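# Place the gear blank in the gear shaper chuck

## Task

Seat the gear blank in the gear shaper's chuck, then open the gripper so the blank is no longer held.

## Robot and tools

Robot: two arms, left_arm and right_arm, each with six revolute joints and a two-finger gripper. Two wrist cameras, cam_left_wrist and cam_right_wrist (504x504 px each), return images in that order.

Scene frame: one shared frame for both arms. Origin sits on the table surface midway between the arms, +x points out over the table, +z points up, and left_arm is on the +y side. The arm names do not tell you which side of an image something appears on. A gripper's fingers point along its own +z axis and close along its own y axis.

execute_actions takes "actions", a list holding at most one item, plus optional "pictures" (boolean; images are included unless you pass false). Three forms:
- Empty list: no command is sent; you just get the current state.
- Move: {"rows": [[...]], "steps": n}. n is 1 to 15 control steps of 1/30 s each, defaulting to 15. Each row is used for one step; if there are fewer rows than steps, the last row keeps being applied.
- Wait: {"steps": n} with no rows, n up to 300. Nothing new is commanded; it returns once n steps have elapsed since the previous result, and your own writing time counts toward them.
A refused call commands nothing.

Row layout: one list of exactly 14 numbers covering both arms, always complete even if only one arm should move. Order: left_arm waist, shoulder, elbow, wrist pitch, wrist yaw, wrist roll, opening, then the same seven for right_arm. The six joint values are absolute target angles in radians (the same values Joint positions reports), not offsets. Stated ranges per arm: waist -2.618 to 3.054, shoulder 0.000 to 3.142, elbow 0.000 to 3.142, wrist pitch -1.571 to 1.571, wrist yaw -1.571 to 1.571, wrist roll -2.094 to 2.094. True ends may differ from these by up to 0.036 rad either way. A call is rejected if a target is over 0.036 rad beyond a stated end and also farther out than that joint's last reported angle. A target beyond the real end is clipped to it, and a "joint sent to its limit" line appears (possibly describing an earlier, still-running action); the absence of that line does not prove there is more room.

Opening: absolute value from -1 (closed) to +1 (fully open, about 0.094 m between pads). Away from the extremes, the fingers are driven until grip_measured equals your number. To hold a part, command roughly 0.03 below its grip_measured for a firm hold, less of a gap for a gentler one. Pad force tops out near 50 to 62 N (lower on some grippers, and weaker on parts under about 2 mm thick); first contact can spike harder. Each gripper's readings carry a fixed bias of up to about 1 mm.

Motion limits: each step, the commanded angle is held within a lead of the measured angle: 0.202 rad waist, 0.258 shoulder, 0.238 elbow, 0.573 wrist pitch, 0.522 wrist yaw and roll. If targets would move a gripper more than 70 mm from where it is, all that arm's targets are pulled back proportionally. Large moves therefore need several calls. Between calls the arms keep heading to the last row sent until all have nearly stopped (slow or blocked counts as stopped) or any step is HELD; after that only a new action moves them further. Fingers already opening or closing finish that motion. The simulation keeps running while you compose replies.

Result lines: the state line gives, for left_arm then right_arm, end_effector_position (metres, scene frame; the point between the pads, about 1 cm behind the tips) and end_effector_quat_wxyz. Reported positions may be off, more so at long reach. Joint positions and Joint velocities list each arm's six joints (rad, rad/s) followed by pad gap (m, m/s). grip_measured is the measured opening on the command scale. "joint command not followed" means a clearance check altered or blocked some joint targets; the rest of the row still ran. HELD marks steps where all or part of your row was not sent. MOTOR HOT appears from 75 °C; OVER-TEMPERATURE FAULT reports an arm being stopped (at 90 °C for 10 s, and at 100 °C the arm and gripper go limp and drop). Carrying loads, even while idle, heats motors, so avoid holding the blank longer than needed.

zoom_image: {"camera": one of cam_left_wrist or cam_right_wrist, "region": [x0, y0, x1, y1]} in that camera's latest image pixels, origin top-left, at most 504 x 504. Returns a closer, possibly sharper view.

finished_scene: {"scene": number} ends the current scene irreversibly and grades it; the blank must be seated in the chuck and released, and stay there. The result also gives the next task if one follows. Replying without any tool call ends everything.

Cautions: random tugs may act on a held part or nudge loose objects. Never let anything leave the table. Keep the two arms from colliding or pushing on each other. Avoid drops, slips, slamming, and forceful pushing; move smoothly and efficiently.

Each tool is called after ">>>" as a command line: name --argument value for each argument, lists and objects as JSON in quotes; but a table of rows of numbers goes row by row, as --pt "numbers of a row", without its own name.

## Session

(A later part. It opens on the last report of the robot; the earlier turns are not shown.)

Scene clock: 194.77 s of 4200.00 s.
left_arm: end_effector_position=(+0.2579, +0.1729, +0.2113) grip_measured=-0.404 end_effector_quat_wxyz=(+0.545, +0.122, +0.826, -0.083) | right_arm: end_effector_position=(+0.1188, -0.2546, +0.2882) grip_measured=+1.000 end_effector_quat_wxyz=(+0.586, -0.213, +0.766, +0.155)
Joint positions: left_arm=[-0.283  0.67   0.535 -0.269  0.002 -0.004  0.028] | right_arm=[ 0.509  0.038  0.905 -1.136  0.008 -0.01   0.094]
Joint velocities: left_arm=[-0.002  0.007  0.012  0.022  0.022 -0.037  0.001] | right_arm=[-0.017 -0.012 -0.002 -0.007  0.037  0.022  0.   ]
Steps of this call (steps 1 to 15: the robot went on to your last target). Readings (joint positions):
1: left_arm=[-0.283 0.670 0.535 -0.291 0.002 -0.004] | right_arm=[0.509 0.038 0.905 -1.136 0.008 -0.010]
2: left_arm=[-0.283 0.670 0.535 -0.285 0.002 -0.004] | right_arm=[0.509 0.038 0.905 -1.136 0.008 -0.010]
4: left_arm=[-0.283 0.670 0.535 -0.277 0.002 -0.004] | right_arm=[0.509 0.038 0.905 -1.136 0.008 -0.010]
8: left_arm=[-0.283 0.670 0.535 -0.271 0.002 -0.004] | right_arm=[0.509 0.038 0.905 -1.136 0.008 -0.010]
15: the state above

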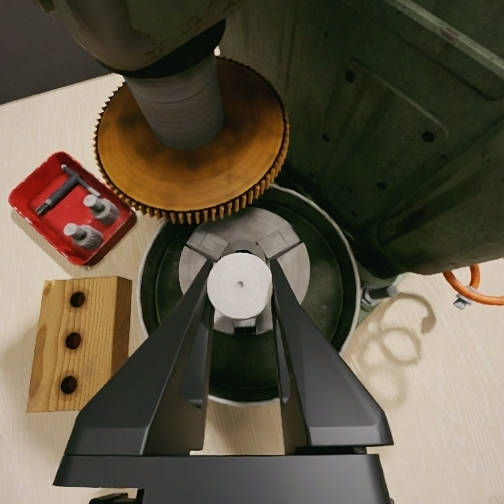

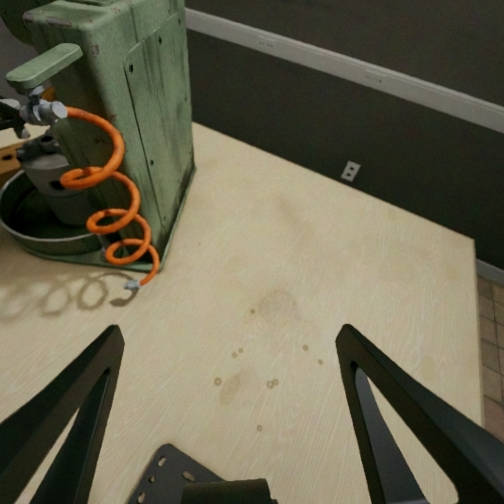

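>>> execute_actions --actions '[{"rows":[[-0.29,0.67,0.575,-0.212,0,0,-0.47,0.9,0.5,0.5,0.0,0,0.8,1]],"steps":15}]' --pictures false

>>> execute_actions --actions '[{"steps":20}]' --pictures false

>>> execute_actions --actions '[{"rows":[[-0.29,0.67,0.575,-0.212,0,0,-0.47,1.22,0.8,0.3,0.6,0,1.57,1],[-0.29,0.67,0.575,-0.212,0,0,-0.47,1.22,0.8,0.3,0.6,0,1.57,1],[-0.29,0.67,0.575,-0.212,0,0,-0.47,1.22,0.8,0.3,0.6,0,1.57,1],[-0.29,0.67,0.575,-0.212,0,0,-0.47,1.22,0.8,0.3,0.6,0,1.57,1],[-0.29,0.67,0.575,-0.212,0,0,-0.47,1.22,0.8,0.3,0.6,0,1.57,1],[-0.29,0.67,0.575,-0.212,0,0,-0.47,1.22,0.8,0.3,0.6,0,1.57,1],[-0.29,0.67,0.575,-0.212,0,0,-0.47,1.22,0.8,0.3,0.6,0,1.57,1],[-0.29,0.67,0.575,-0.212,0,0,-0.47,1.22,0.8,0.3,0.8,0,1.57,1],[-0.29,0.67,0.575,-0.212,0,0,-0.47,1.22,0.9,0.27,0.9,0,1.57,1],[-0.29,0.67,0.575,-0.212,0,0,-0.47,1.22,1.0,0.23,0.95,0,1.57,1],[-0.29,0.67,0.575,-0.212,0,0,-0.47,1.22,1.14,0.195,0.95,0,1.57,1]],"steps":15}]' --pictures false

>>> execute_actions --actions '[{"steps":30}]'

Scene clock: 208.37 s of 4200.00 s.
left_arm: end_effector_position=(+0.2600, +0.1723, +0.2165) grip_measured=-0.404 end_effector_quat_wxyz=(+0.554, +0.121, +0.819, -0.085) | right_arm: end_effector_position=(+0.1961, -0.0832, +0.2576) grip_measured=+1.000 end_effector_quat_wxyz=(+0.436, -0.070, +0.761, +0.476)
Joint positions: left_arm=[-0.283  0.67   0.535 -0.246  0.002 -0.004  0.028] | right_arm=[ 0.892  0.524  0.478 -0.124 -0.     0.737  0.094]
Joint velocities: left_arm=[-0.022 -0.017 -0.007  0.007 -0.037 -0.007 -0.002] | right_arm=[ 0.002 -0.007  0.056  0.11  -0.271  0.125  0.   ]
Steps of this call (steps 1 to 15: the robot went on to your last target; steps 16 to 90: nothing new was sent; then 10.10 s passed at rest; steps 91 to 105: all 15 steps of this action). Readings (joint positions):
91: left_arm=[-0.283 0.670 0.535 -0.266 0.002 -0.004] | right_arm=[0.530 0.050 0.886 -1.093 0.008 0.041]
92: left_arm=[-0.283 0.670 0.535 -0.263 0.002 -0.004] | right_arm=[0.575 0.081 0.852 -1.016 0.009 0.104]
94: left_arm=[-0.283 0.670 0.535 -0.256 0.002 -0.004] | right_arm=[0.674 0.186 0.766 -0.851 0.010 0.235]
98: left_arm=[-0.283 0.670 0.535 -0.248 0.002 -0.004] | right_arm=[0.859 0.451 0.558 -0.456 0.009 0.523]
105: the state above

Scene clock: 209.03 s of 4200.00 s.
left_arm: end_effector_position=(+0.2601, +0.1723, +0.2167) grip_measured=-0.404 end_effector_quat_wxyz=(+0.554, +0.121, +0.819, -0.085) | right_arm: end_effector_position=(+0.1952, -0.0793, +0.2791) grip_measured=+1.000 end_effector_quat_wxyz=(+0.440, -0.054, +0.734, +0.515)
Joint positions: left_arm=[-0.283  0.67   0.535 -0.245  0.002 -0.004  0.028] | right_arm=[ 0.896  0.523  0.479 -0.038 -0.011  0.789  0.094]
Joint velocities: left_arm=[-0.007 -0.007 -0.012  0.095 -0.007  0.022  0.   ] | right_arm=[-0.007 -0.007 -0.002  0.037 -0.037 -0.007  0.   ]
Steps of this call (steps 1 to 20: the robot went on to your last target). Readings (joint positions):
1: left_arm=[-0.283 0.670 0.535 -0.245 0.002 -0.004] | right_arm=[0.894 0.523 0.479 -0.117 -0.006 0.746]
2: left_arm=[-0.283 0.670 0.535 -0.245 0.002 -0.004] | right_arm=[0.895 0.523 0.479 -0.112 -0.010 0.753]
4: left_arm=[-0.283 0.670 0.535 -0.245 0.002 -0.004] | right_arm=[0.896 0.523 0.479 -0.085 -0.011 0.768]
8: left_arm=[-0.283 0.670 0.535 -0.245 0.002 -0.004] | right_arm=[0.896 0.523 0.479 -0.039 -0.010 0.784]
20: the state above

Scene clock: 209.53 s of 4200.00 s.
left_arm: end_effector_position=(+0.2601, +0.1723, +0.2167) grip_measured=-0.404 end_effector_quat_wxyz=(+0.554, +0.121, +0.819, -0.085) | right_arm: end_effector_position=(+0.1379, +0.0230, +0.2622) grip_measured=+1.000 end_effector_quat_wxyz=(+0.175, +0.066, +0.631, +0.752)
Joint positions: left_arm=[-0.283  0.67   0.535 -0.245  0.002 -0.004  0.028] | right_arm=[1.217 1.083 0.265 1.012 0.008 1.445 0.094]
Joint velocities: left_arm=[-0.017 -0.012 -0.002  0.007 -0.066  0.037 -0.   ] | right_arm=[ 0.012  0.261 -0.168  0.769 -0.081 -0.051  0.   ]
Steps of this call (steps 1 to 15: all 15 steps of this action). Readings (joint positions):
1: left_arm=[-0.283 0.670 0.535 -0.245 0.002 -0.004] | right_arm=[0.935 0.556 0.447 0.058 0.000 0.870]
2: left_arm=[-0.283 0.670 0.535 -0.245 0.002 -0.004] | right_arm=[1.007 0.627 0.412 0.193 0.012 0.971]
4: left_arm=[-0.283 0.670 0.535 -0.245 0.002 -0.004] | right_arm=[1.145 0.762 0.349 0.339 0.006 1.169]
8: left_arm=[-0.283 0.670 0.535 -0.245 0.002 -0.004] | right_arm=[1.205 0.804 0.294 0.488 0.022 1.400]
15: the state above

Scene clock: 210.53 s of 4200.00 s.
left_arm: end_effector_position=(+0.2601, +0.1723, +0.2167) grip_measured=-0.404 end_effector_quat_wxyz=(+0.554, +0.121, +0.819, -0.085) | right_arm: end_effector_position=(+0.1342, +0.0206, +0.2673) grip_measured=+1.000 end_effector_quat_wxyz=(+0.162, +0.068, +0.614, +0.769)
Joint positions: left_arm=[-0.283  0.67   0.535 -0.245  0.002 -0.004  0.028] | right_arm=[ 1.217  1.1    0.246  1.092 -0.007  1.475  0.094]
Joint velocities: left_arm=[ 0.002 -0.007 -0.007 -0.081 -0.11  -0.022 -0.   ] | right_arm=[-0.007 -0.002 -0.012 -0.007 -0.007 -0.007  0.   ]
Steps of this call (steps 1 to 30: the robot went on to your last target). Readings (joint positions):
1: left_arm=[-0.283 0.670 0.535 -0.245 0.002 -0.004] | right_arm=[1.217 1.090 0.260 1.035 0.005 1.446]
2: left_arm=[-0.283 0.670 0.535 -0.245 0.002 -0.004] | right_arm=[1.217 1.094 0.255 1.051 0.002 1.450]
4: left_arm=[-0.283 0.670 0.535 -0.245 0.002 -0.004] | right_arm=[1.217 1.097 0.250 1.070 -0.003 1.456]
8: left_arm=[-0.283 0.670 0.535 -0.245 0.002 -0.004] | right_arm=[1.217 1.099 0.247 1.085 -0.006 1.466]
30: the state above
All arms were judged still, so your last target was given up. Only a new action makes them travel on or press farther. Fingers that are still opening or closing keep moving.

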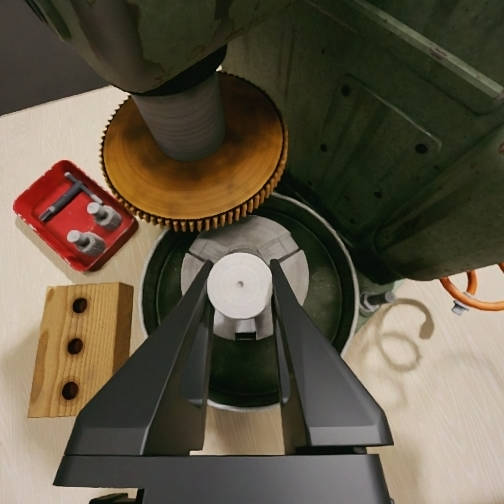

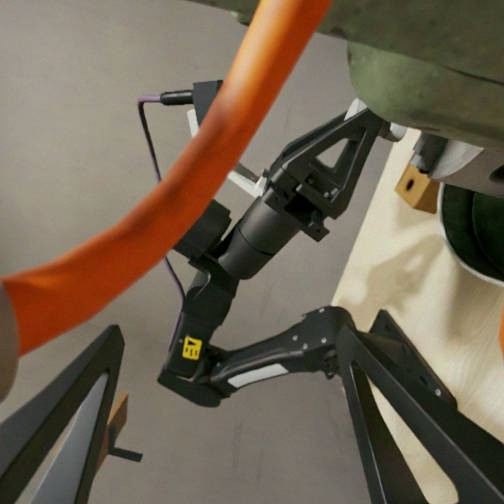

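>>> execute_actions --actions '[{"rows":[[-0.29,0.67,0.575,-0.212,0,0,-0.47,1.25,1.05,0.25,1.08,0,1.475,1],[-0.29,0.67,0.575,-0.212,0,0,-0.47,1.28,1.0,0.22,1.05,0,1.475,1],[-0.29,0.67,0.575,-0.212,0,0,-0.47,1.31,0.93,0.2,1.0,0,1.475,1],[-0.29,0.67,0.575,-0.212,0,0,-0.47,1.34,0.86,0.18,0.95,0,1.475,1],[-0.29,0.67,0.575,-0.212,0,0,-0.47,1.37,0.79,0.17,0.88,0,1.475,1],[-0.29,0.67,0.575,-0.212,0,0,-0.47,1.40,0.72,0.16,0.81,0,1.475,1],[-0.29,0.67,0.575,-0.212,0,0,-0.47,1.43,0.65,0.16,0.74,0,1.475,1],[-0.29,0.67,0.575,-0.212,0,0,-0.47,1.46,0.58,0.16,0.67,0,1.475,1],[-0.29,0.67,0.575,-0.212,0,0,-0.47,1.5,0.5,0.16,0.6,0,1.475,1]],"steps":15}]' --pictures false

>>> execute_actions --actions '[{"steps":15}]'

Scene clock: 219.37 s of 4200.00 s.
left_arm: end_effector_position=(+0.2601, +0.1723, +0.2167) grip_measured=-0.404 end_effector_quat_wxyz=(+0.554, +0.121, +0.819, -0.085) | right_arm: end_effector_position=(+0.0384, -0.0355, +0.3058) grip_measured=+1.000 end_effector_quat_wxyz=(+0.054, -0.008, +0.575, +0.816)
Joint positions: left_arm=[-0.283  0.67   0.535 -0.245  0.002 -0.004  0.028] | right_arm=[1.492 0.511 0.168 0.688 0.002 1.49  0.094]
Joint velocities: left_arm=[ 0.007 -0.007 -0.007  0.022  0.037  0.022 -0.   ] | right_arm=[-0.002  0.002 -0.002 -0.637 -0.022  0.051  0.   ]
Steps of this call (steps 1 to 90: nothing new was sent; then 5.33 s passed at rest; steps 91 to 105: all 15 steps of this action). Readings (joint positions):
91: left_arm=[-0.283 0.670 0.535 -0.245 0.002 -0.004] | right_arm=[1.221 1.094 0.246 1.095 -0.005 1.473]
92: left_arm=[-0.283 0.670 0.535 -0.245 0.002 -0.004] | right_arm=[1.235 1.078 0.243 1.083 -0.001 1.474]
94: left_arm=[-0.283 0.670 0.535 -0.245 0.002 -0.004] | right_arm=[1.282 0.995 0.220 1.031 0.008 1.482]
98: left_arm=[-0.283 0.670 0.535 -0.245 0.002 -0.004] | right_arm=[1.404 0.718 0.168 0.861 0.011 1.491]
105: the state above

Scene clock: 219.87 s of 4200.00 s.
left_arm: end_effector_position=(+0.2601, +0.1723, +0.2167) grip_measured=-0.404 end_effector_quat_wxyz=(+0.554, +0.121, +0.819, -0.085) | right_arm: end_effector_position=(+0.0387, -0.0301, +0.2885) grip_measured=+1.000 end_effector_quat_wxyz=(+0.053, -0.008, +0.605, +0.795)
Joint positions: left_arm=[-0.283  0.67   0.535 -0.245  0.002 -0.004  0.028] | right_arm=[1.492 0.511 0.168 0.615 0.002 1.49  0.094]
Joint velocities: left_arm=[ 0.007 -0.012 -0.002 -0.007 -0.066  0.022 -0.   ] | right_arm=[-0.012  0.012 -0.002  0.066  0.007  0.007  0.   ]
Steps of this call (steps 1 to 15: the robot went on to your last target). Readings (joint positions):
1: left_arm=[-0.283 0.670 0.535 -0.245 0.002 -0.004] | right_arm=[1.492 0.511 0.168 0.670 0.002 1.490]
2: left_arm=[-0.283 0.670 0.535 -0.245 0.002 -0.004] | right_arm=[1.492 0.511 0.168 0.657 0.002 1.490]
4: left_arm=[-0.283 0.670 0.535 -0.245 0.002 -0.004] | right_arm=[1.492 0.511 0.168 0.639 0.002 1.490]
8: left_arm=[-0.283 0.670 0.535 -0.245 0.002 -0.004] | right_arm=[1.492 0.511 0.168 0.623 0.002 1.490]
15: the state above

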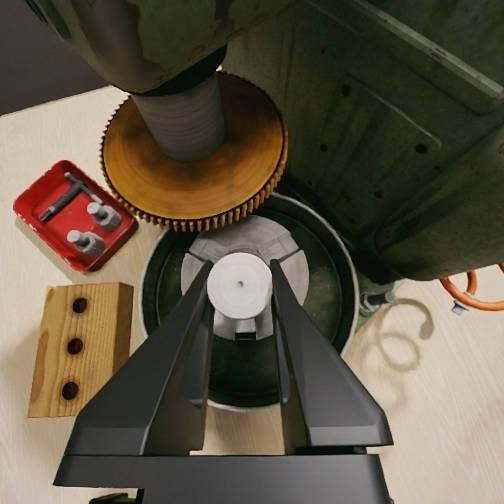

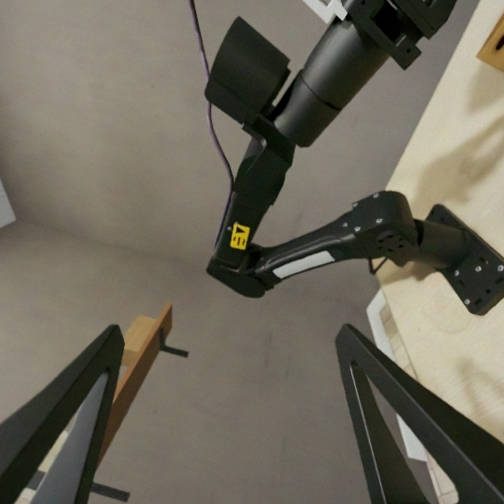

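Free. Flip roll and level.

>>> execute_actions --actions '[{"rows":[[-0.29,0.67,0.575,-0.212,0,0,-0.47,1.5,0.5,0.1,0.4,0,-1.57,1]],"steps":15}]' --pictures false

>>> execute_actions --actions '[{"steps":40}]'

Scene clock: 223.23 s of 4200.00 s.
left_arm: end_effector_position=(+0.2601, +0.1723, +0.2167) grip_measured=-0.404 end_effector_quat_wxyz=(+0.554, +0.121, +0.819, -0.085) | right_arm: end_effector_position=(+0.0390, -0.0233, +0.2078) grip_measured=+1.000 end_effector_quat_wxyz=(+0.509, -0.478, +0.516, +0.496)
Joint positions: left_arm=[-0.283  0.67   0.535 -0.245  0.002 -0.004  0.028] | right_arm=[1.492 0.51  0.102 0.419 0.002 0.025 0.094]
Joint velocities: left_arm=[-0.002 -0.027 -0.007 -0.022 -0.037  0.007 -0.   ] | right_arm=[ 0.022 -0.007  0.007 -0.037 -0.007 -2.747  0.   ]
Steps of this call (steps 1 to 15: the robot went on to your last target; steps 16 to 86: nothing new was sent; steps 87 to 101: all 15 steps of this action). Readings (joint positions):
87: left_arm=[-0.283 0.670 0.535 -0.245 0.002 -0.004] | right_arm=[1.492 0.511 0.164 0.598 0.002 1.408]
88: left_arm=[-0.283 0.670 0.535 -0.245 0.002 -0.004] | right_arm=[1.492 0.510 0.154 0.574 0.002 1.308]
90: left_arm=[-0.283 0.670 0.535 -0.245 0.002 -0.004] | right_arm=[1.492 0.510 0.127 0.516 0.002 1.112]
94: left_arm=[-0.283 0.670 0.535 -0.245 0.002 -0.004] | right_arm=[1.492 0.510 0.102 0.435 0.002 0.720]
101: the state above

Scene clock: 224.57 s of 4200.00 s.
left_arm: end_effector_position=(+0.2601, +0.1723, +0.2167) grip_measured=-0.404 end_effector_quat_wxyz=(+0.554, +0.121, +0.819, -0.085) | right_arm: end_effector_position=(+0.0390, -0.0233, +0.2067) grip_measured=+1.000 end_effector_quat_wxyz=(+0.709, -0.705, +0.019, -0.018)
Joint positions: left_arm=[-0.283  0.67   0.535 -0.245  0.002 -0.004  0.028] | right_arm=[ 1.492  0.51   0.102  0.414  0.002 -1.569  0.094]
Joint velocities: left_arm=[-0.012 -0.007  0.002 -0.007 -0.081 -0.007  0.001] | right_arm=[ 0.007 -0.007 -0.002  0.007  0.066 -0.022  0.   ]
Steps of this call (steps 1 to 40: the robot went on to your last target). Readings (joint positions):
1: left_arm=[-0.283 0.670 0.535 -0.245 0.002 -0.004] | right_arm=[1.492 0.510 0.102 0.418 0.002 -0.074]
2: left_arm=[-0.283 0.670 0.535 -0.245 0.002 -0.004] | right_arm=[1.492 0.510 0.102 0.418 0.002 -0.174]
4: left_arm=[-0.283 0.670 0.535 -0.245 0.002 -0.004] | right_arm=[1.492 0.510 0.102 0.417 0.002 -0.375]
8: left_arm=[-0.283 0.670 0.535 -0.245 0.002 -0.004] | right_arm=[1.492 0.510 0.102 0.417 0.002 -0.778]
40: the state above

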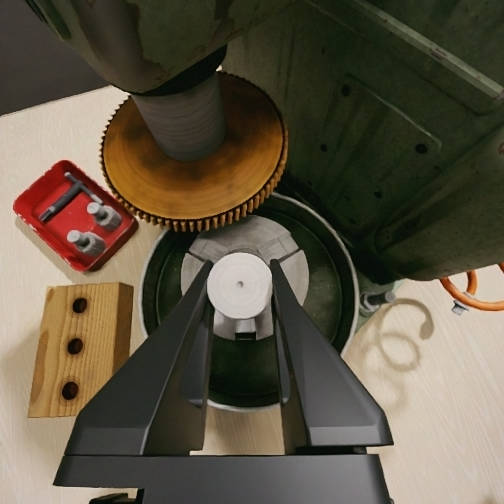

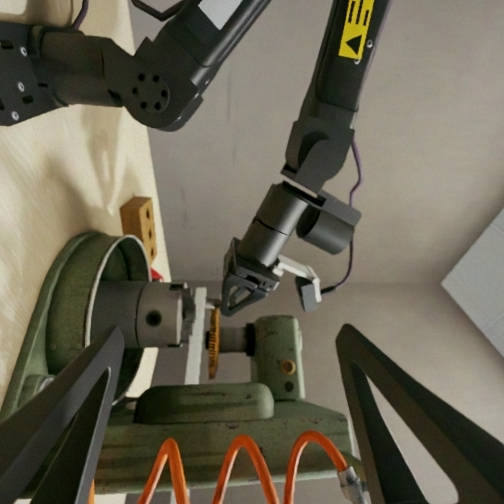

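>>> zoom_image --camera "cam_right_wrist" --region '[140, 250, 280, 390]'

Region (140, 250, 280, 390) of cam_right_wrist's 504x504 image, scaled by 3.600, with more detail than that image has.

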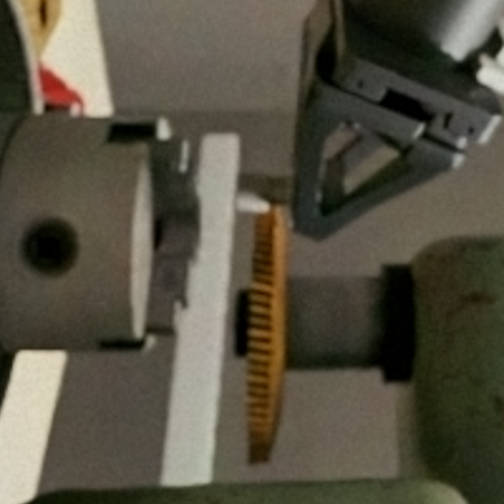

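>>> execute_actions --actions '[{"rows":[[-0.29,0.68,0.575,-0.19,0,0,-0.47,1.48,0.6,0.12,0.55,0,-1.57,1],[-0.29,0.69,0.575,-0.17,0,0,-0.47,1.47,0.68,0.13,0.65,0,-1.57,1],[-0.29,0.70,0.575,-0.15,0,0,-0.47,1.46,0.76,0.14,0.72,0,-1.57,1],[-0.29,0.715,0.575,-0.135,0,0,-0.47,1.45,0.84,0.16,0.8,0,-1.57,1],[-0.29,0.73,0.575,-0.12,0,0,-0.47,1.44,0.92,0.18,0.87,0,-1.57,1],[-0.29,0.745,0.575,-0.11,0,0,-0.47,1.43,1.0,0.2,0.93,0,-1.57,1],[-0.29,0.76,0.575,-0.1,0,0,-0.47,1.42,1.08,0.22,0.98,0,-1.57,1],[-0.29,0.775,0.575,-0.097,0,0,-0.47,1.42,1.16,0.25,1.02,0,-1.57,1],[-0.29,0.785,0.575,-0.097,0,0,-0.47,1.42,1.24,0.28,1.05,0,-1.57,1],[-0.29,0.785,0.575,-0.097,0,0,-0.47,1.42,1.3,0.3,1.08,0,-1.57,1],[-0.29,0.785,0.575,-0.097,0,0,-0.47,1.42,1.36,0.32,1.09,0,-1.57,1]],"steps":15}]' --pictures false

>>> execute_actions --actions '[{"steps":20}]'

Scene clock: 244.50 s of 4200.00 s.
left_arm: end_effector_position=(+0.2793, +0.1664, +0.2090) grip_measured=-0.404 end_effector_quat_wxyz=(+0.551, +0.122, +0.821, -0.084) | right_arm: end_effector_position=(+0.0676, +0.0722, +0.1786) grip_measured=+1.000 end_effector_quat_wxyz=(+0.686, -0.725, +0.041, -0.039)
Joint positions: left_arm=[-0.283  0.781  0.535 -0.142  0.002 -0.004  0.028] | right_arm=[ 1.429  1.356  0.298  1.003 -0.    -1.571  0.094]
Joint velocities: left_arm=[-0.017  0.002 -0.007  0.037 -0.007  0.022  0.   ] | right_arm=[-0.007  0.032 -0.007  0.227 -0.051  0.095  0.   ]
Steps of this call (steps 1 to 15: the robot went on to your last target; steps 16 to 90: nothing new was sent; then 16.43 s passed at rest; steps 91 to 105: all 15 steps of this action). Readings (joint positions):
91: left_arm=[-0.283 0.670 0.535 -0.243 0.002 -0.004] | right_arm=[1.492 0.524 0.102 0.433 0.002 -1.570]
92: left_arm=[-0.283 0.672 0.535 -0.238 0.002 -0.004] | right_arm=[1.489 0.564 0.102 0.477 0.001 -1.570]
94: left_arm=[-0.283 0.684 0.535 -0.216 0.002 -0.004] | right_arm=[1.474 0.699 0.115 0.579 0.000 -1.570]
98: left_arm=[-0.283 0.740 0.535 -0.164 0.002 -0.004] | right_arm=[1.437 1.024 0.184 0.792 -0.000 -1.570]
105: the state above

Scene clock: 245.17 s of 4200.00 s.
left_arm: end_effector_position=(+0.2802, +0.1661, +0.2116) grip_measured=-0.404 end_effector_quat_wxyz=(+0.556, +0.121, +0.818, -0.085) | right_arm: end_effector_position=(+0.0677, +0.0726, +0.1967) grip_measured=+1.000 end_effector_quat_wxyz=(+0.712, -0.700, +0.040, -0.040)
Joint positions: left_arm=[-0.283  0.781  0.535 -0.13   0.002 -0.004  0.028] | right_arm=[ 1.429  1.357  0.298  1.076 -0.    -1.571  0.094]
Joint velocities: left_arm=[ 0.007 -0.007  0.007  0.022  0.022 -0.037 -0.   ] | right_arm=[-0.027  0.007  0.012  0.037 -0.022  0.066  0.   ]
Steps of this call (steps 1 to 20: the robot went on to your last target). Readings (joint positions):
1: left_arm=[-0.283 0.781 0.535 -0.139 0.002 -0.004] | right_arm=[1.429 1.357 0.298 1.014 -0.000 -1.571]
2: left_arm=[-0.283 0.781 0.535 -0.137 0.002 -0.004] | right_arm=[1.429 1.357 0.298 1.028 -0.000 -1.571]
4: left_arm=[-0.283 0.781 0.535 -0.134 0.002 -0.004] | right_arm=[1.429 1.357 0.298 1.048 -0.000 -1.571]
8: left_arm=[-0.283 0.781 0.535 -0.132 0.002 -0.004] | right_arm=[1.429 1.357 0.298 1.067 -0.000 -1.571]
20: the state above

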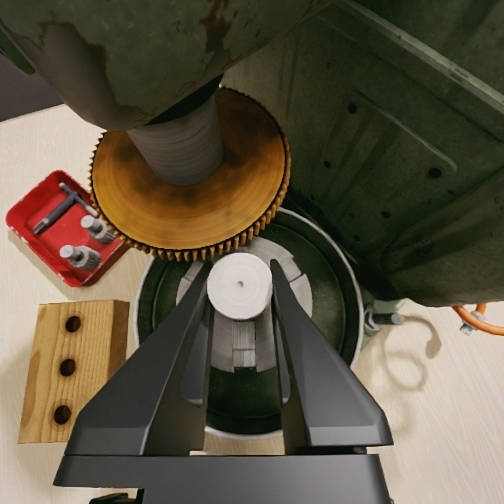

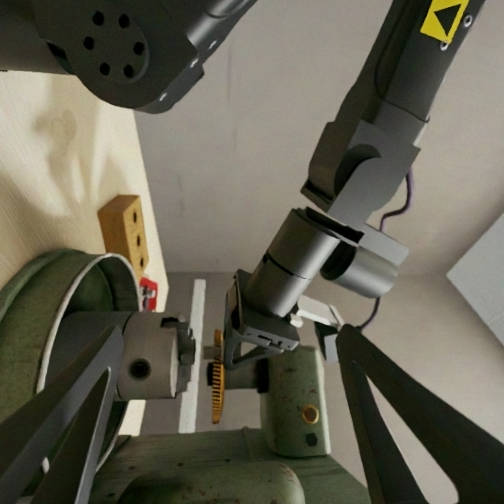

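>>> zoom_image --camera "cam_right_wrist" --region '[150, 300, 260, 410]'

Region (150, 300, 260, 410) of cam_right_wrist's 504x504 image, scaled by 4.582, with more detail than that image has.

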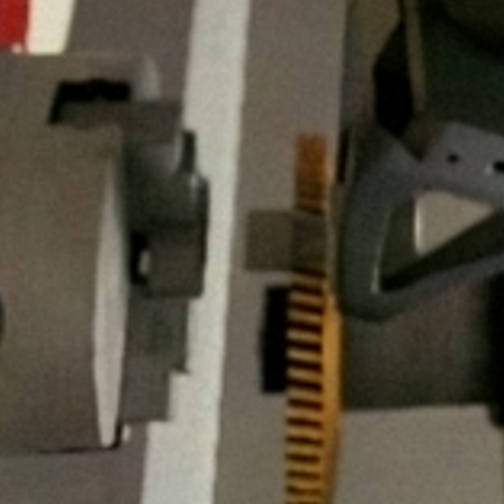

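>>> execute_actions --actions '[{"rows":[[-0.29,0.785,0.575,-0.097,0,0,-0.47,1.42,1.18,0.39,0.83,0.25,-1.57,1]],"steps":15}]' --pictures false

>>> execute_actions --actions '[{"steps":15}]'

Scene clock: 254.23 s of 4200.00 s.
left_arm: end_effector_position=(+0.2803, +0.1661, +0.2117) grip_measured=-0.404 end_effector_quat_wxyz=(+0.556, +0.121, +0.818, -0.085) | right_arm: end_effector_position=(+0.1087, +0.0606, +0.2371) grip_measured=+1.000 end_effector_quat_wxyz=(+0.711, -0.682, +0.123, -0.122)
Joint positions: left_arm=[-0.283  0.781  0.535 -0.13   0.002 -0.004  0.028] | right_arm=[ 1.427  1.19   0.378  0.854  0.234 -1.572  0.094]
Joint velocities: left_arm=[-0.012 -0.017 -0.002  0.022  0.007 -0.022  0.   ] | right_arm=[ 0.002 -0.002 -0.017 -0.11   0.11  -0.022  0.   ]
Steps of this call (steps 1 to 15: the robot went on to your last target; steps 16 to 90: nothing new was sent; then 5.57 s passed at rest; steps 91 to 105: all 15 steps of this action). Readings (joint positions):
91: left_arm=[-0.283 0.781 0.535 -0.130 0.002 -0.004] | right_arm=[1.429 1.331 0.308 1.025 0.033 -1.571]
92: left_arm=[-0.283 0.781 0.535 -0.130 0.002 -0.004] | right_arm=[1.428 1.290 0.320 0.965 0.076 -1.572]
94: left_arm=[-0.283 0.781 0.535 -0.130 0.002 -0.004] | right_arm=[1.427 1.223 0.349 0.922 0.139 -1.572]
98: left_arm=[-0.283 0.781 0.535 -0.130 0.002 -0.004] | right_arm=[1.427 1.190 0.378 0.907 0.201 -1.572]
105: the state above

Scene clock: 254.73 s of 4200.00 s.
left_arm: end_effector_position=(+0.2803, +0.1661, +0.2117) grip_measured=-0.404 end_effector_quat_wxyz=(+0.556, +0.121, +0.818, -0.085) | right_arm: end_effector_position=(+0.1100, +0.0602, +0.2346) grip_measured=+1.000 end_effector_quat_wxyz=(+0.707, -0.685, +0.126, -0.125)
Joint positions: left_arm=[-0.283  0.781  0.535 -0.13   0.002 -0.004  0.028] | right_arm=[ 1.427  1.19   0.378  0.843  0.242 -1.572  0.094]
Joint velocities: left_arm=[-0.017 -0.007 -0.017  0.022 -0.022 -0.007  0.   ] | right_arm=[-0.017 -0.017  0.002  0.037  0.007  0.022  0.   ]
Steps of this call (steps 1 to 15: the robot went on to your last target). Readings (joint positions):
1: left_arm=[-0.283 0.781 0.535 -0.130 0.002 -0.004] | right_arm=[1.427 1.190 0.378 0.851 0.236 -1.572]
2: left_arm=[-0.283 0.781 0.535 -0.130 0.002 -0.004] | right_arm=[1.427 1.190 0.378 0.850 0.237 -1.572]
4: left_arm=[-0.283 0.781 0.535 -0.130 0.002 -0.004] | right_arm=[1.427 1.190 0.378 0.847 0.239 -1.572]
8: left_arm=[-0.283 0.781 0.535 -0.130 0.002 -0.004] | right_arm=[1.427 1.190 0.378 0.845 0.241 -1.572]
15: the state above

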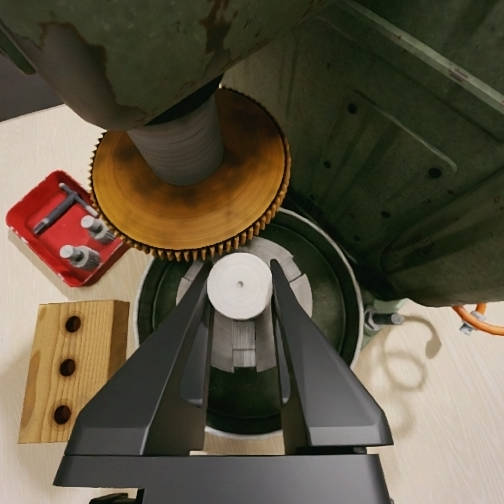

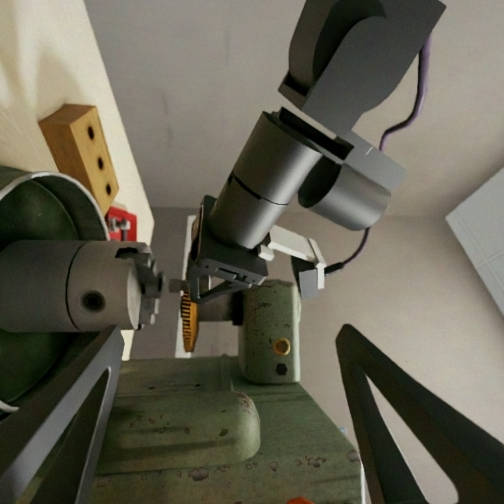

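>>> zoom_image --camera "cam_right_wrist" --region '[120, 245, 200, 325]'

>>> zoom_image --camera "cam_left_wrist" --region '[160, 220, 330, 390]'

Region (120, 245, 200, 325) of cam_right_wrist's 504x504 image, scaled by 6.300, with more detail than that image has.

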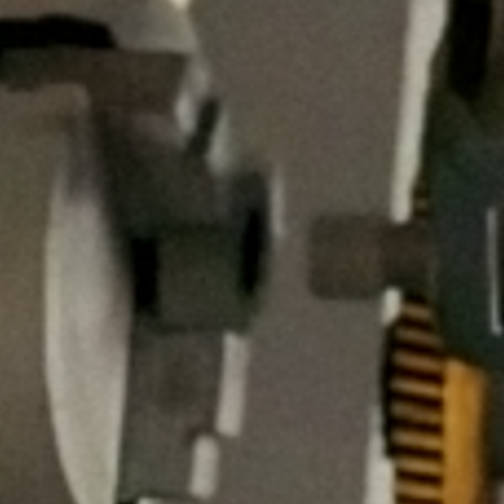

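Region (160, 220, 330, 390) of cam_left_wrist's 504x504 image, scaled by 2.965, with more detail than that image has.

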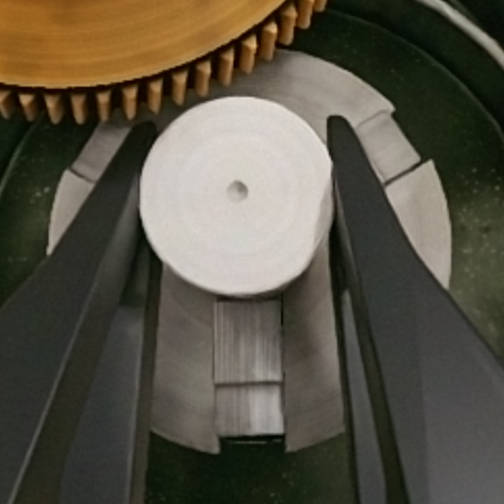

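>>> execute_actions --actions '[{"rows":[[-0.29,0.785,0.53,-0.082,0,0,-0.47,1.42,1.18,0.39,0.83,0.25,-1.57,1],[-0.29,0.785,0.52,-0.082,0,0,-0.47,1.42,1.18,0.39,0.83,0.25,-1.57,1],[-0.29,0.785,0.512,-0.082,0,0,-0.47,1.42,1.18,0.39,0.83,0.25,-1.57,1]],"steps":15}]' --pictures false

>>> execute_actions --actions '[{"steps":10}]'

>>> zoom_image --camera "cam_right_wrist" --region '[120, 245, 200, 325]'

Scene clock: 272.40 s of 4200.00 s.
left_arm: end_effector_position=(+0.2815, +0.1657, +0.2149) grip_measured=-0.404 end_effector_quat_wxyz=(+0.562, +0.121, +0.814, -0.086) | right_arm: end_effector_position=(+0.1100, +0.0602, +0.2346) grip_measured=+1.000 end_effector_quat_wxyz=(+0.707, -0.685, +0.126, -0.125)
Joint positions: left_arm=[-0.283  0.781  0.535 -0.116  0.002 -0.004  0.028] | right_arm=[ 1.427  1.19   0.378  0.843  0.242 -1.572  0.094]
Joint velocities: left_arm=[-0.002 -0.002 -0.017 -0.066  0.037 -0.022 -0.   ] | right_arm=[-0.007 -0.012  0.012 -0.081 -0.081  0.007  0.   ]
Steps of this call (steps 1 to 15: the robot went on to your last target; steps 16 to 90: nothing new was sent; then 14.17 s passed at rest; steps 91 to 105: all 15 steps of this action). Readings (joint positions):
91: left_arm=[-0.283 0.781 0.535 -0.129 0.002 -0.004] | right_arm=[1.427 1.190 0.378 0.843 0.242 -1.572]
92: left_arm=[-0.283 0.781 0.535 -0.127 0.002 -0.004] | right_arm=[1.427 1.190 0.378 0.843 0.242 -1.572]
94: left_arm=[-0.283 0.781 0.535 -0.122 0.002 -0.004] | right_arm=[1.427 1.190 0.378 0.843 0.242 -1.572]
98: left_arm=[-0.283 0.781 0.535 -0.117 0.002 -0.004] | right_arm=[1.427 1.190 0.378 0.843 0.242 -1.572]
105: the state above

Scene clock: 272.73 s of 4200.00 s.
left_arm: end_effector_position=(+0.2815, +0.1657, +0.2150) grip_measured=-0.404 end_effector_quat_wxyz=(+0.562, +0.120, +0.814, -0.086) | right_arm: end_effector_position=(+0.1100, +0.0602, +0.2346) grip_measured=+1.000 end_effector_quat_wxyz=(+0.707, -0.685, +0.126, -0.125)
Joint positions: left_arm=[-0.283  0.781  0.535 -0.116  0.002 -0.004  0.028] | right_arm=[ 1.427  1.19   0.378  0.843  0.242 -1.572  0.094]
Joint velocities: left_arm=[ 0.017 -0.012  0.002  0.066  0.007 -0.007 -0.   ] | right_arm=[ 0.002 -0.017  0.007 -0.007 -0.095  0.022  0.   ]
Steps of this call (steps 1 to 10: the robot went on to your last target). Readings (joint positions):
1: left_arm=[-0.283 0.781 0.535 -0.116 0.002 -0.004] | right_arm=[1.427 1.190 0.378 0.843 0.242 -1.572]
2: left_arm=[-0.283 0.781 0.535 -0.116 0.002 -0.004] | right_arm=[1.427 1.190 0.378 0.843 0.242 -1.572]
4: left_arm=[-0.283 0.781 0.535 -0.116 0.002 -0.004] | right_arm=[1.427 1.190 0.378 0.843 0.242 -1.572]
8: left_arm=[-0.283 0.781 0.535 -0.116 0.002 -0.004] | right_arm=[1.427 1.190 0.378 0.843 0.242 -1.572]
10: the state above

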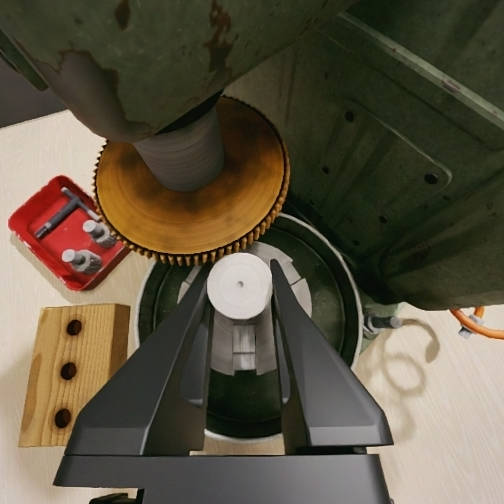

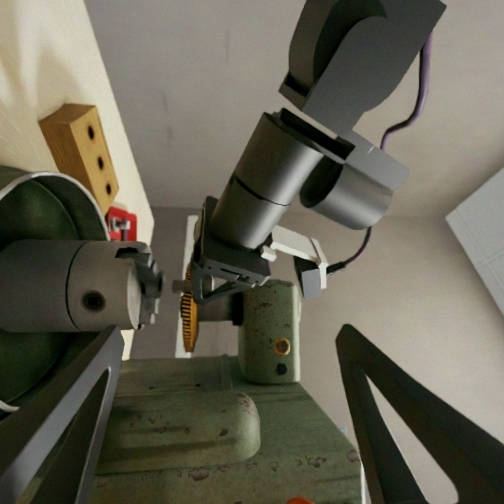

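Region (120, 245, 200, 325) of cam_right_wrist's 504x504 image, scaled by 6.300, with more detail than that image has.

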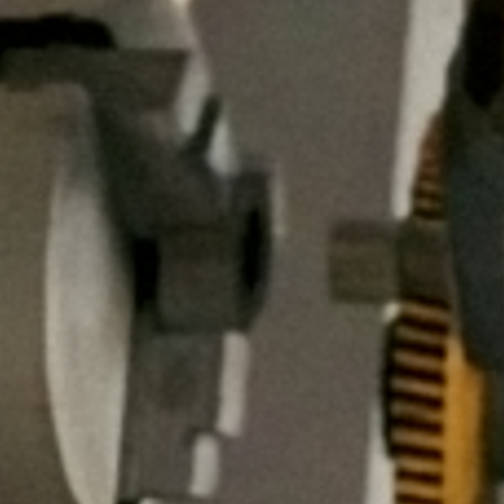

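Stiction.

>>> execute_actions --actions '[{"rows":[[-0.29,0.785,0.49,-0.082,0,0,-0.47,1.42,1.18,0.39,0.83,0.25,-1.57,1],[-0.29,0.785,0.49,-0.082,0,0,-0.47,1.42,1.18,0.39,0.83,0.25,-1.57,1],[-0.29,0.785,0.502,-0.082,0,0,-0.47,1.42,1.18,0.39,0.83,0.25,-1.57,1]],"steps":15}]'

>>> zoom_image --camera "cam_right_wrist" --region '[120, 245, 200, 325]'

Scene clock: 276.63 s of 4200.00 s.
left_arm: end_effector_position=(+0.2798, +0.1662, +0.2042) grip_measured=-0.404 end_effector_quat_wxyz=(+0.554, +0.121, +0.819, -0.085) | right_arm: end_effector_position=(+0.1101, +0.0601, +0.2345) grip_measured=+1.000 end_effector_quat_wxyz=(+0.706, -0.685, +0.126, -0.125)
Joint positions: left_arm=[-0.283  0.781  0.509 -0.108  0.002 -0.004  0.028] | right_arm=[ 1.427  1.19   0.378  0.843  0.243 -1.572  0.094]
Joint velocities: left_arm=[ 0.002  0.002 -0.022 -0.007 -0.037 -0.037 -0.   ] | right_arm=[-0.027 -0.002  0.007 -0.022  0.022 -0.051  0.   ]
Steps of this call (steps 1 to 15: the robot went on to your last target; steps 16 to 90: nothing new was sent; then 0.40 s passed at rest; steps 91 to 105: all 15 steps of this action). Readings (joint positions):
91: left_arm=[-0.283 0.781 0.531 -0.110 0.002 -0.004] | right_arm=[1.427 1.190 0.378 0.843 0.242 -1.572]
92: left_arm=[-0.283 0.781 0.524 -0.105 0.002 -0.004] | right_arm=[1.427 1.190 0.378 0.843 0.243 -1.572]
94: left_arm=[-0.283 0.781 0.513 -0.106 0.002 -0.004] | right_arm=[1.427 1.190 0.378 0.843 0.243 -1.572]
98: left_arm=[-0.283 0.781 0.509 -0.108 0.002 -0.004] | right_arm=[1.427 1.190 0.378 0.843 0.243 -1.572]
105: the state above

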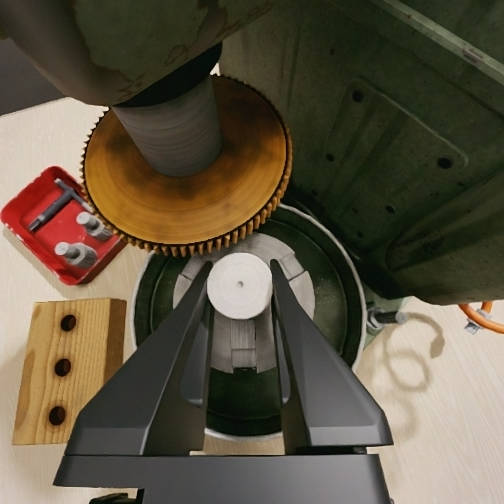

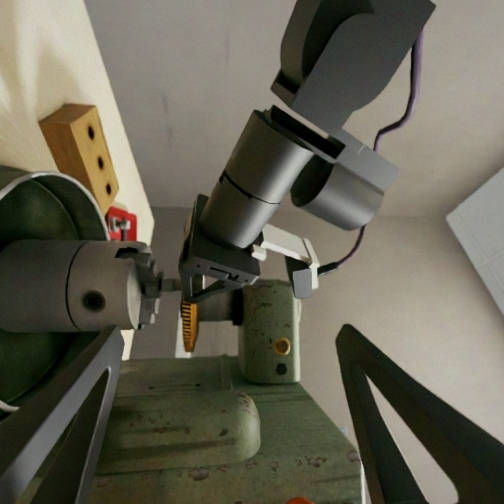

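Region (120, 245, 200, 325) of cam_right_wrist's 504x504 image, scaled by 6.300, with more detail than that image has.

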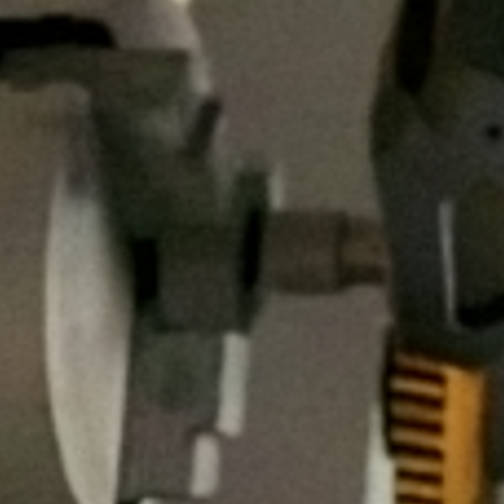

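>>> execute_actions --actions '[{"rows":[[-0.29,0.785,0.502,-0.065,0,0,-0.47,1.42,1.18,0.39,0.83,0.25,-1.57,1],[-0.29,0.785,0.502,-0.065,0,0,-0.47,1.42,1.18,0.39,0.83,0.25,-1.57,1],[-0.29,0.785,0.465,-0.058,0,0,-0.47,1.42,1.18,0.39,0.83,0.25,-1.57,1],[-0.29,0.785,0.465,-0.058,0,0,-0.47,1.42,1.18,0.39,0.83,0.25,-1.57,1],[-0.29,0.785,0.478,-0.056,0,0,-0.47,1.42,1.18,0.39,0.83,0.25,-1.57,1]],"steps":15}]'

>>> zoom_image --camera "cam_right_wrist" --region '[120, 245, 200, 325]'

Scene clock: 283.97 s of 4200.00 s.
left_arm: end_effector_position=(+0.2800, +0.1662, +0.2005) grip_measured=-0.404 end_effector_quat_wxyz=(+0.556, +0.121, +0.818, -0.085) | right_arm: end_effector_position=(+0.1101, +0.0601, +0.2345) grip_measured=+1.000 end_effector_quat_wxyz=(+0.706, -0.685, +0.126, -0.125)
Joint positions: left_arm=[-0.283  0.781  0.49  -0.085  0.002 -0.004  0.028] | right_arm=[ 1.427  1.19   0.378  0.843  0.243 -1.572  0.094]
Joint velocities: left_arm=[ 0.002  0.012  0.002 -0.037  0.037  0.007  0.001] | right_arm=[ 0.007  0.002  0.002  0.022  0.007 -0.095  0.   ]
Steps of this call (steps 1 to 15: the robot went on to your last target; steps 16 to 90: nothing new was sent; then 3.83 s passed at rest; steps 91 to 105: all 15 steps of this action). Readings (joint positions):
91: left_arm=[-0.283 0.781 0.509 -0.107 0.002 -0.004] | right_arm=[1.427 1.190 0.378 0.843 0.243 -1.572]
92: left_arm=[-0.283 0.781 0.509 -0.106 0.002 -0.004] | right_arm=[1.427 1.190 0.378 0.843 0.243 -1.572]
94: left_arm=[-0.283 0.781 0.498 -0.091 0.002 -0.004] | right_arm=[1.427 1.190 0.378 0.843 0.243 -1.572]
98: left_arm=[-0.283 0.781 0.490 -0.085 0.002 -0.004] | right_arm=[1.427 1.190 0.378 0.843 0.243 -1.572]
105: the state above

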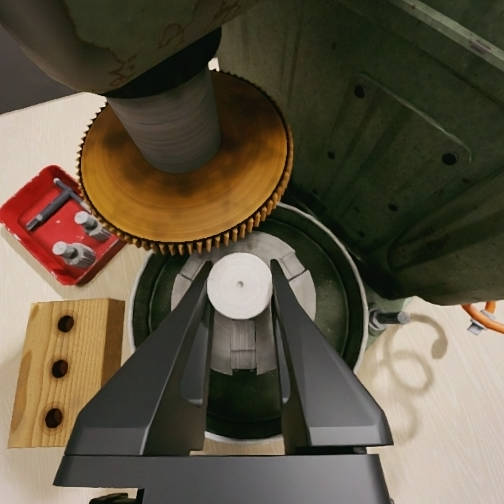

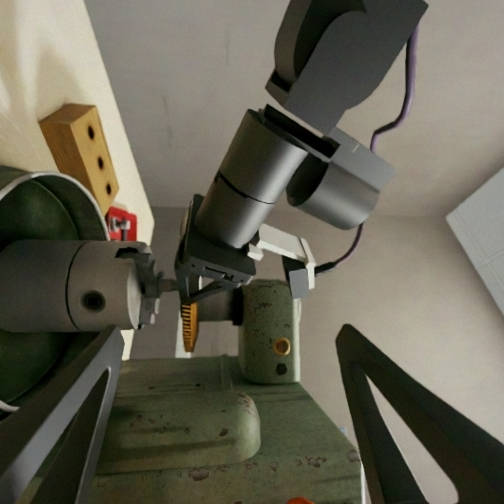

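Region (120, 245, 200, 325) of cam_right_wrist's 504x504 image, scaled by 6.300, with more detail than that image has.

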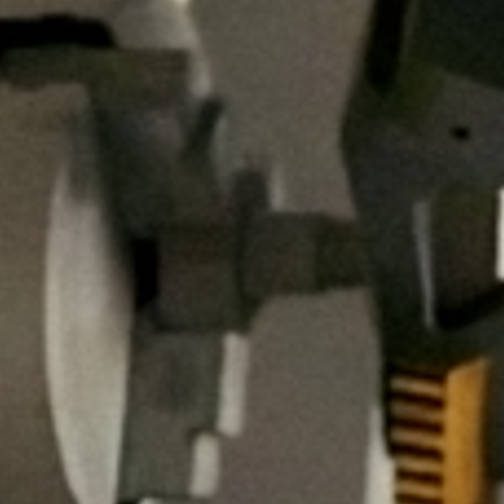

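>>> execute_actions --actions '[{"rows":[[-0.29,0.785,0.45,-0.056,0,0,-0.47,1.42,1.18,0.39,0.83,0.25,-1.57,1],[-0.29,0.785,0.45,-0.056,0,0,-0.47,1.42,1.18,0.39,0.83,0.25,-1.57,1],[-0.29,0.785,0.468,-0.056,0,0,-0.47,1.42,1.18,0.39,0.83,0.25,-1.57,1]],"steps":15}]'

>>> zoom_image --camera "cam_right_wrist" --region '[120, 245, 200, 325]'

>>> zoom_image --camera "cam_left_wrist" --region '[160, 220, 330, 390]'

Scene clock: 291.43 s of 4200.00 s.
left_arm: end_effector_position=(+0.2806, +0.1660, +0.2003) grip_measured=-0.404 end_effector_quat_wxyz=(+0.560, +0.121, +0.815, -0.086) | right_arm: end_effector_position=(+0.1101, +0.0601, +0.2345) grip_measured=+1.000 end_effector_quat_wxyz=(+0.706, -0.685, +0.126, -0.125)
Joint positions: left_arm=[-0.283  0.781  0.482 -0.068  0.002 -0.004  0.028] | right_arm=[ 1.427  1.19   0.378  0.843  0.243 -1.572  0.094]
Joint velocities: left_arm=[-0.002  0.002 -0.002  0.051  0.051  0.007  0.001] | right_arm=[ 0.002 -0.007 -0.007  0.007 -0.022  0.066  0.   ]
Steps of this call (steps 1 to 15: the robot went on to your last target; steps 16 to 90: nothing new was sent; then 3.97 s passed at rest; steps 91 to 105: all 15 steps of this action). Readings (joint positions):
91: left_arm=[-0.283 0.781 0.486 -0.080 0.002 -0.004] | right_arm=[1.427 1.190 0.378 0.843 0.243 -1.572]
92: left_arm=[-0.283 0.781 0.482 -0.072 0.002 -0.004] | right_arm=[1.427 1.190 0.378 0.843 0.243 -1.572]
94: left_arm=[-0.283 0.781 0.482 -0.068 0.002 -0.004] | right_arm=[1.427 1.190 0.378 0.843 0.243 -1.572]
98: left_arm=[-0.283 0.781 0.482 -0.068 0.002 -0.004] | right_arm=[1.427 1.190 0.378 0.843 0.243 -1.572]
105: the state above

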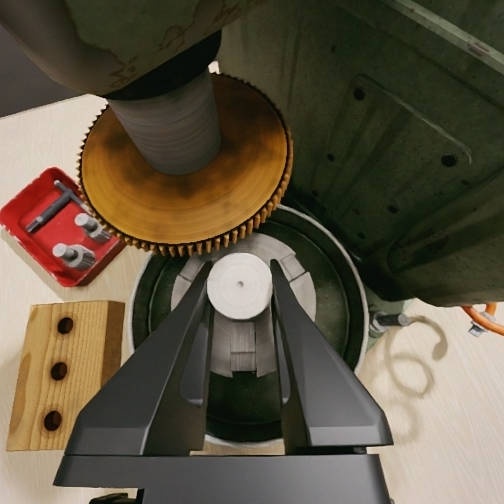

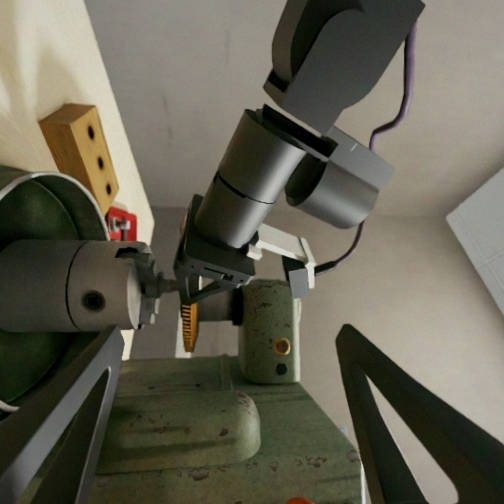

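Region (120, 245, 200, 325) of cam_right_wrist's 504x504 image, scaled by 6.300, with more detail than that image has.

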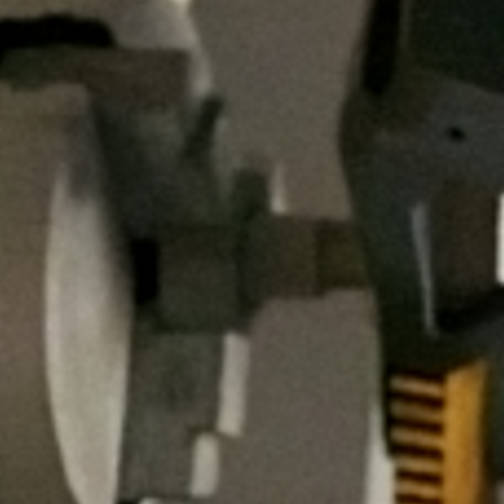

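Region (160, 220, 330, 390) of cam_left_wrist's 504x504 image, scaled by 2.965, with more detail than that image has.

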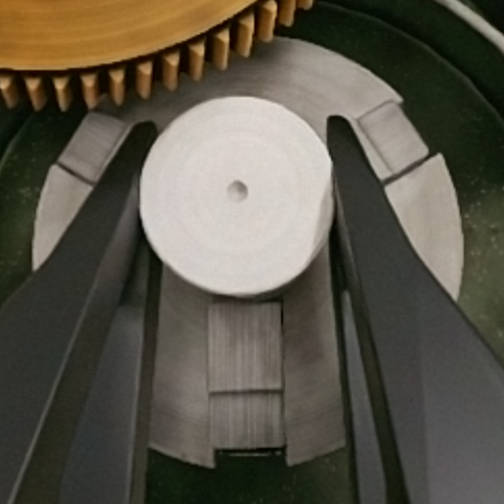

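>>> execute_actions --actions '[{"rows":[[-0.278,0.785,0.468,-0.062,0,0,-0.47,1.42,1.18,0.39,0.83,0.25,-1.57,1],[-0.275,0.785,0.468,-0.062,0,0,-0.47,1.42,1.18,0.39,0.83,0.25,-1.57,1],[-0.272,0.785,0.468,-0.062,0,0,-0.47,1.42,1.18,0.39,0.83,0.25,-1.57,1]],"steps":15}]'

>>> zoom_image --camera "cam_right_wrist" --region '[120, 245, 200, 325]'

Scene clock: 307.20 s of 4200.00 s.
left_arm: end_effector_position=(+0.2808, +0.1667, +0.2003) grip_measured=-0.404 end_effector_quat_wxyz=(+0.560, +0.120, +0.816, -0.085) | right_arm: end_effector_position=(+0.1101, +0.0601, +0.2345) grip_measured=+1.000 end_effector_quat_wxyz=(+0.706, -0.685, +0.126, -0.125)
Joint positions: left_arm=[-0.28   0.781  0.482 -0.068  0.002 -0.004  0.028] | right_arm=[ 1.427  1.19   0.378  0.843  0.243 -1.572  0.094]
Joint velocities: left_arm=[-0.007 -0.007 -0.002  0.007  0.022 -0.037 -0.001] | right_arm=[-0.022  0.017 -0.017  0.037 -0.007  0.037  0.   ]
Steps of this call (steps 1 to 15: the robot went on to your last target; steps 16 to 90: nothing new was sent; then 12.27 s passed at rest; steps 91 to 105: all 15 steps of this action). Readings (joint positions):
91: left_arm=[-0.283 0.781 0.482 -0.068 0.002 -0.004] | right_arm=[1.427 1.190 0.378 0.843 0.243 -1.572]
92: left_arm=[-0.283 0.781 0.482 -0.068 0.002 -0.004] | right_arm=[1.427 1.190 0.378 0.843 0.243 -1.572]
94: left_arm=[-0.282 0.781 0.482 -0.068 0.002 -0.004] | right_arm=[1.427 1.190 0.378 0.843 0.243 -1.572]
98: left_arm=[-0.280 0.781 0.482 -0.068 0.002 -0.004] | right_arm=[1.427 1.190 0.378 0.843 0.243 -1.572]
105: the state above

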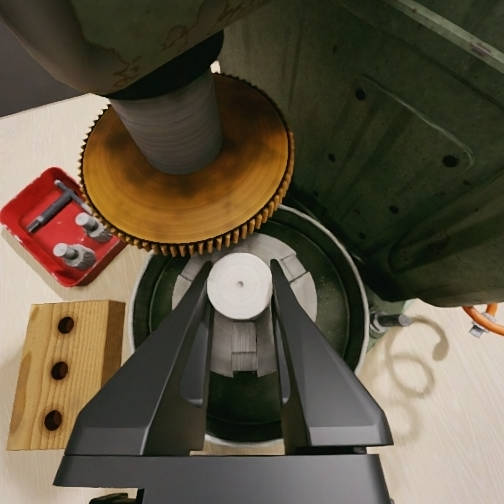

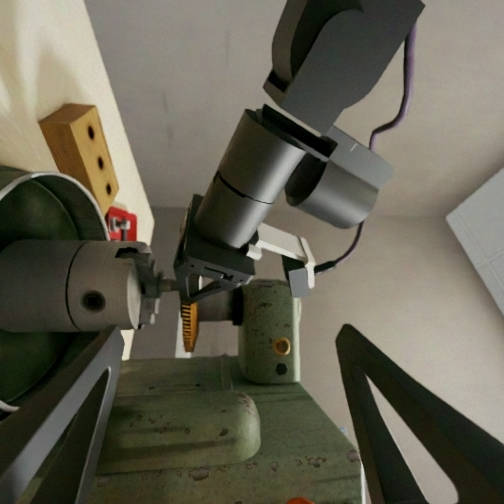

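Region (120, 245, 200, 325) of cam_right_wrist's 504x504 image, scaled by 6.300, with more detail than that image has.

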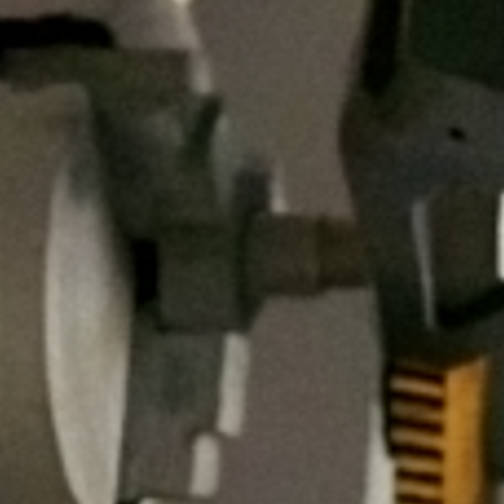

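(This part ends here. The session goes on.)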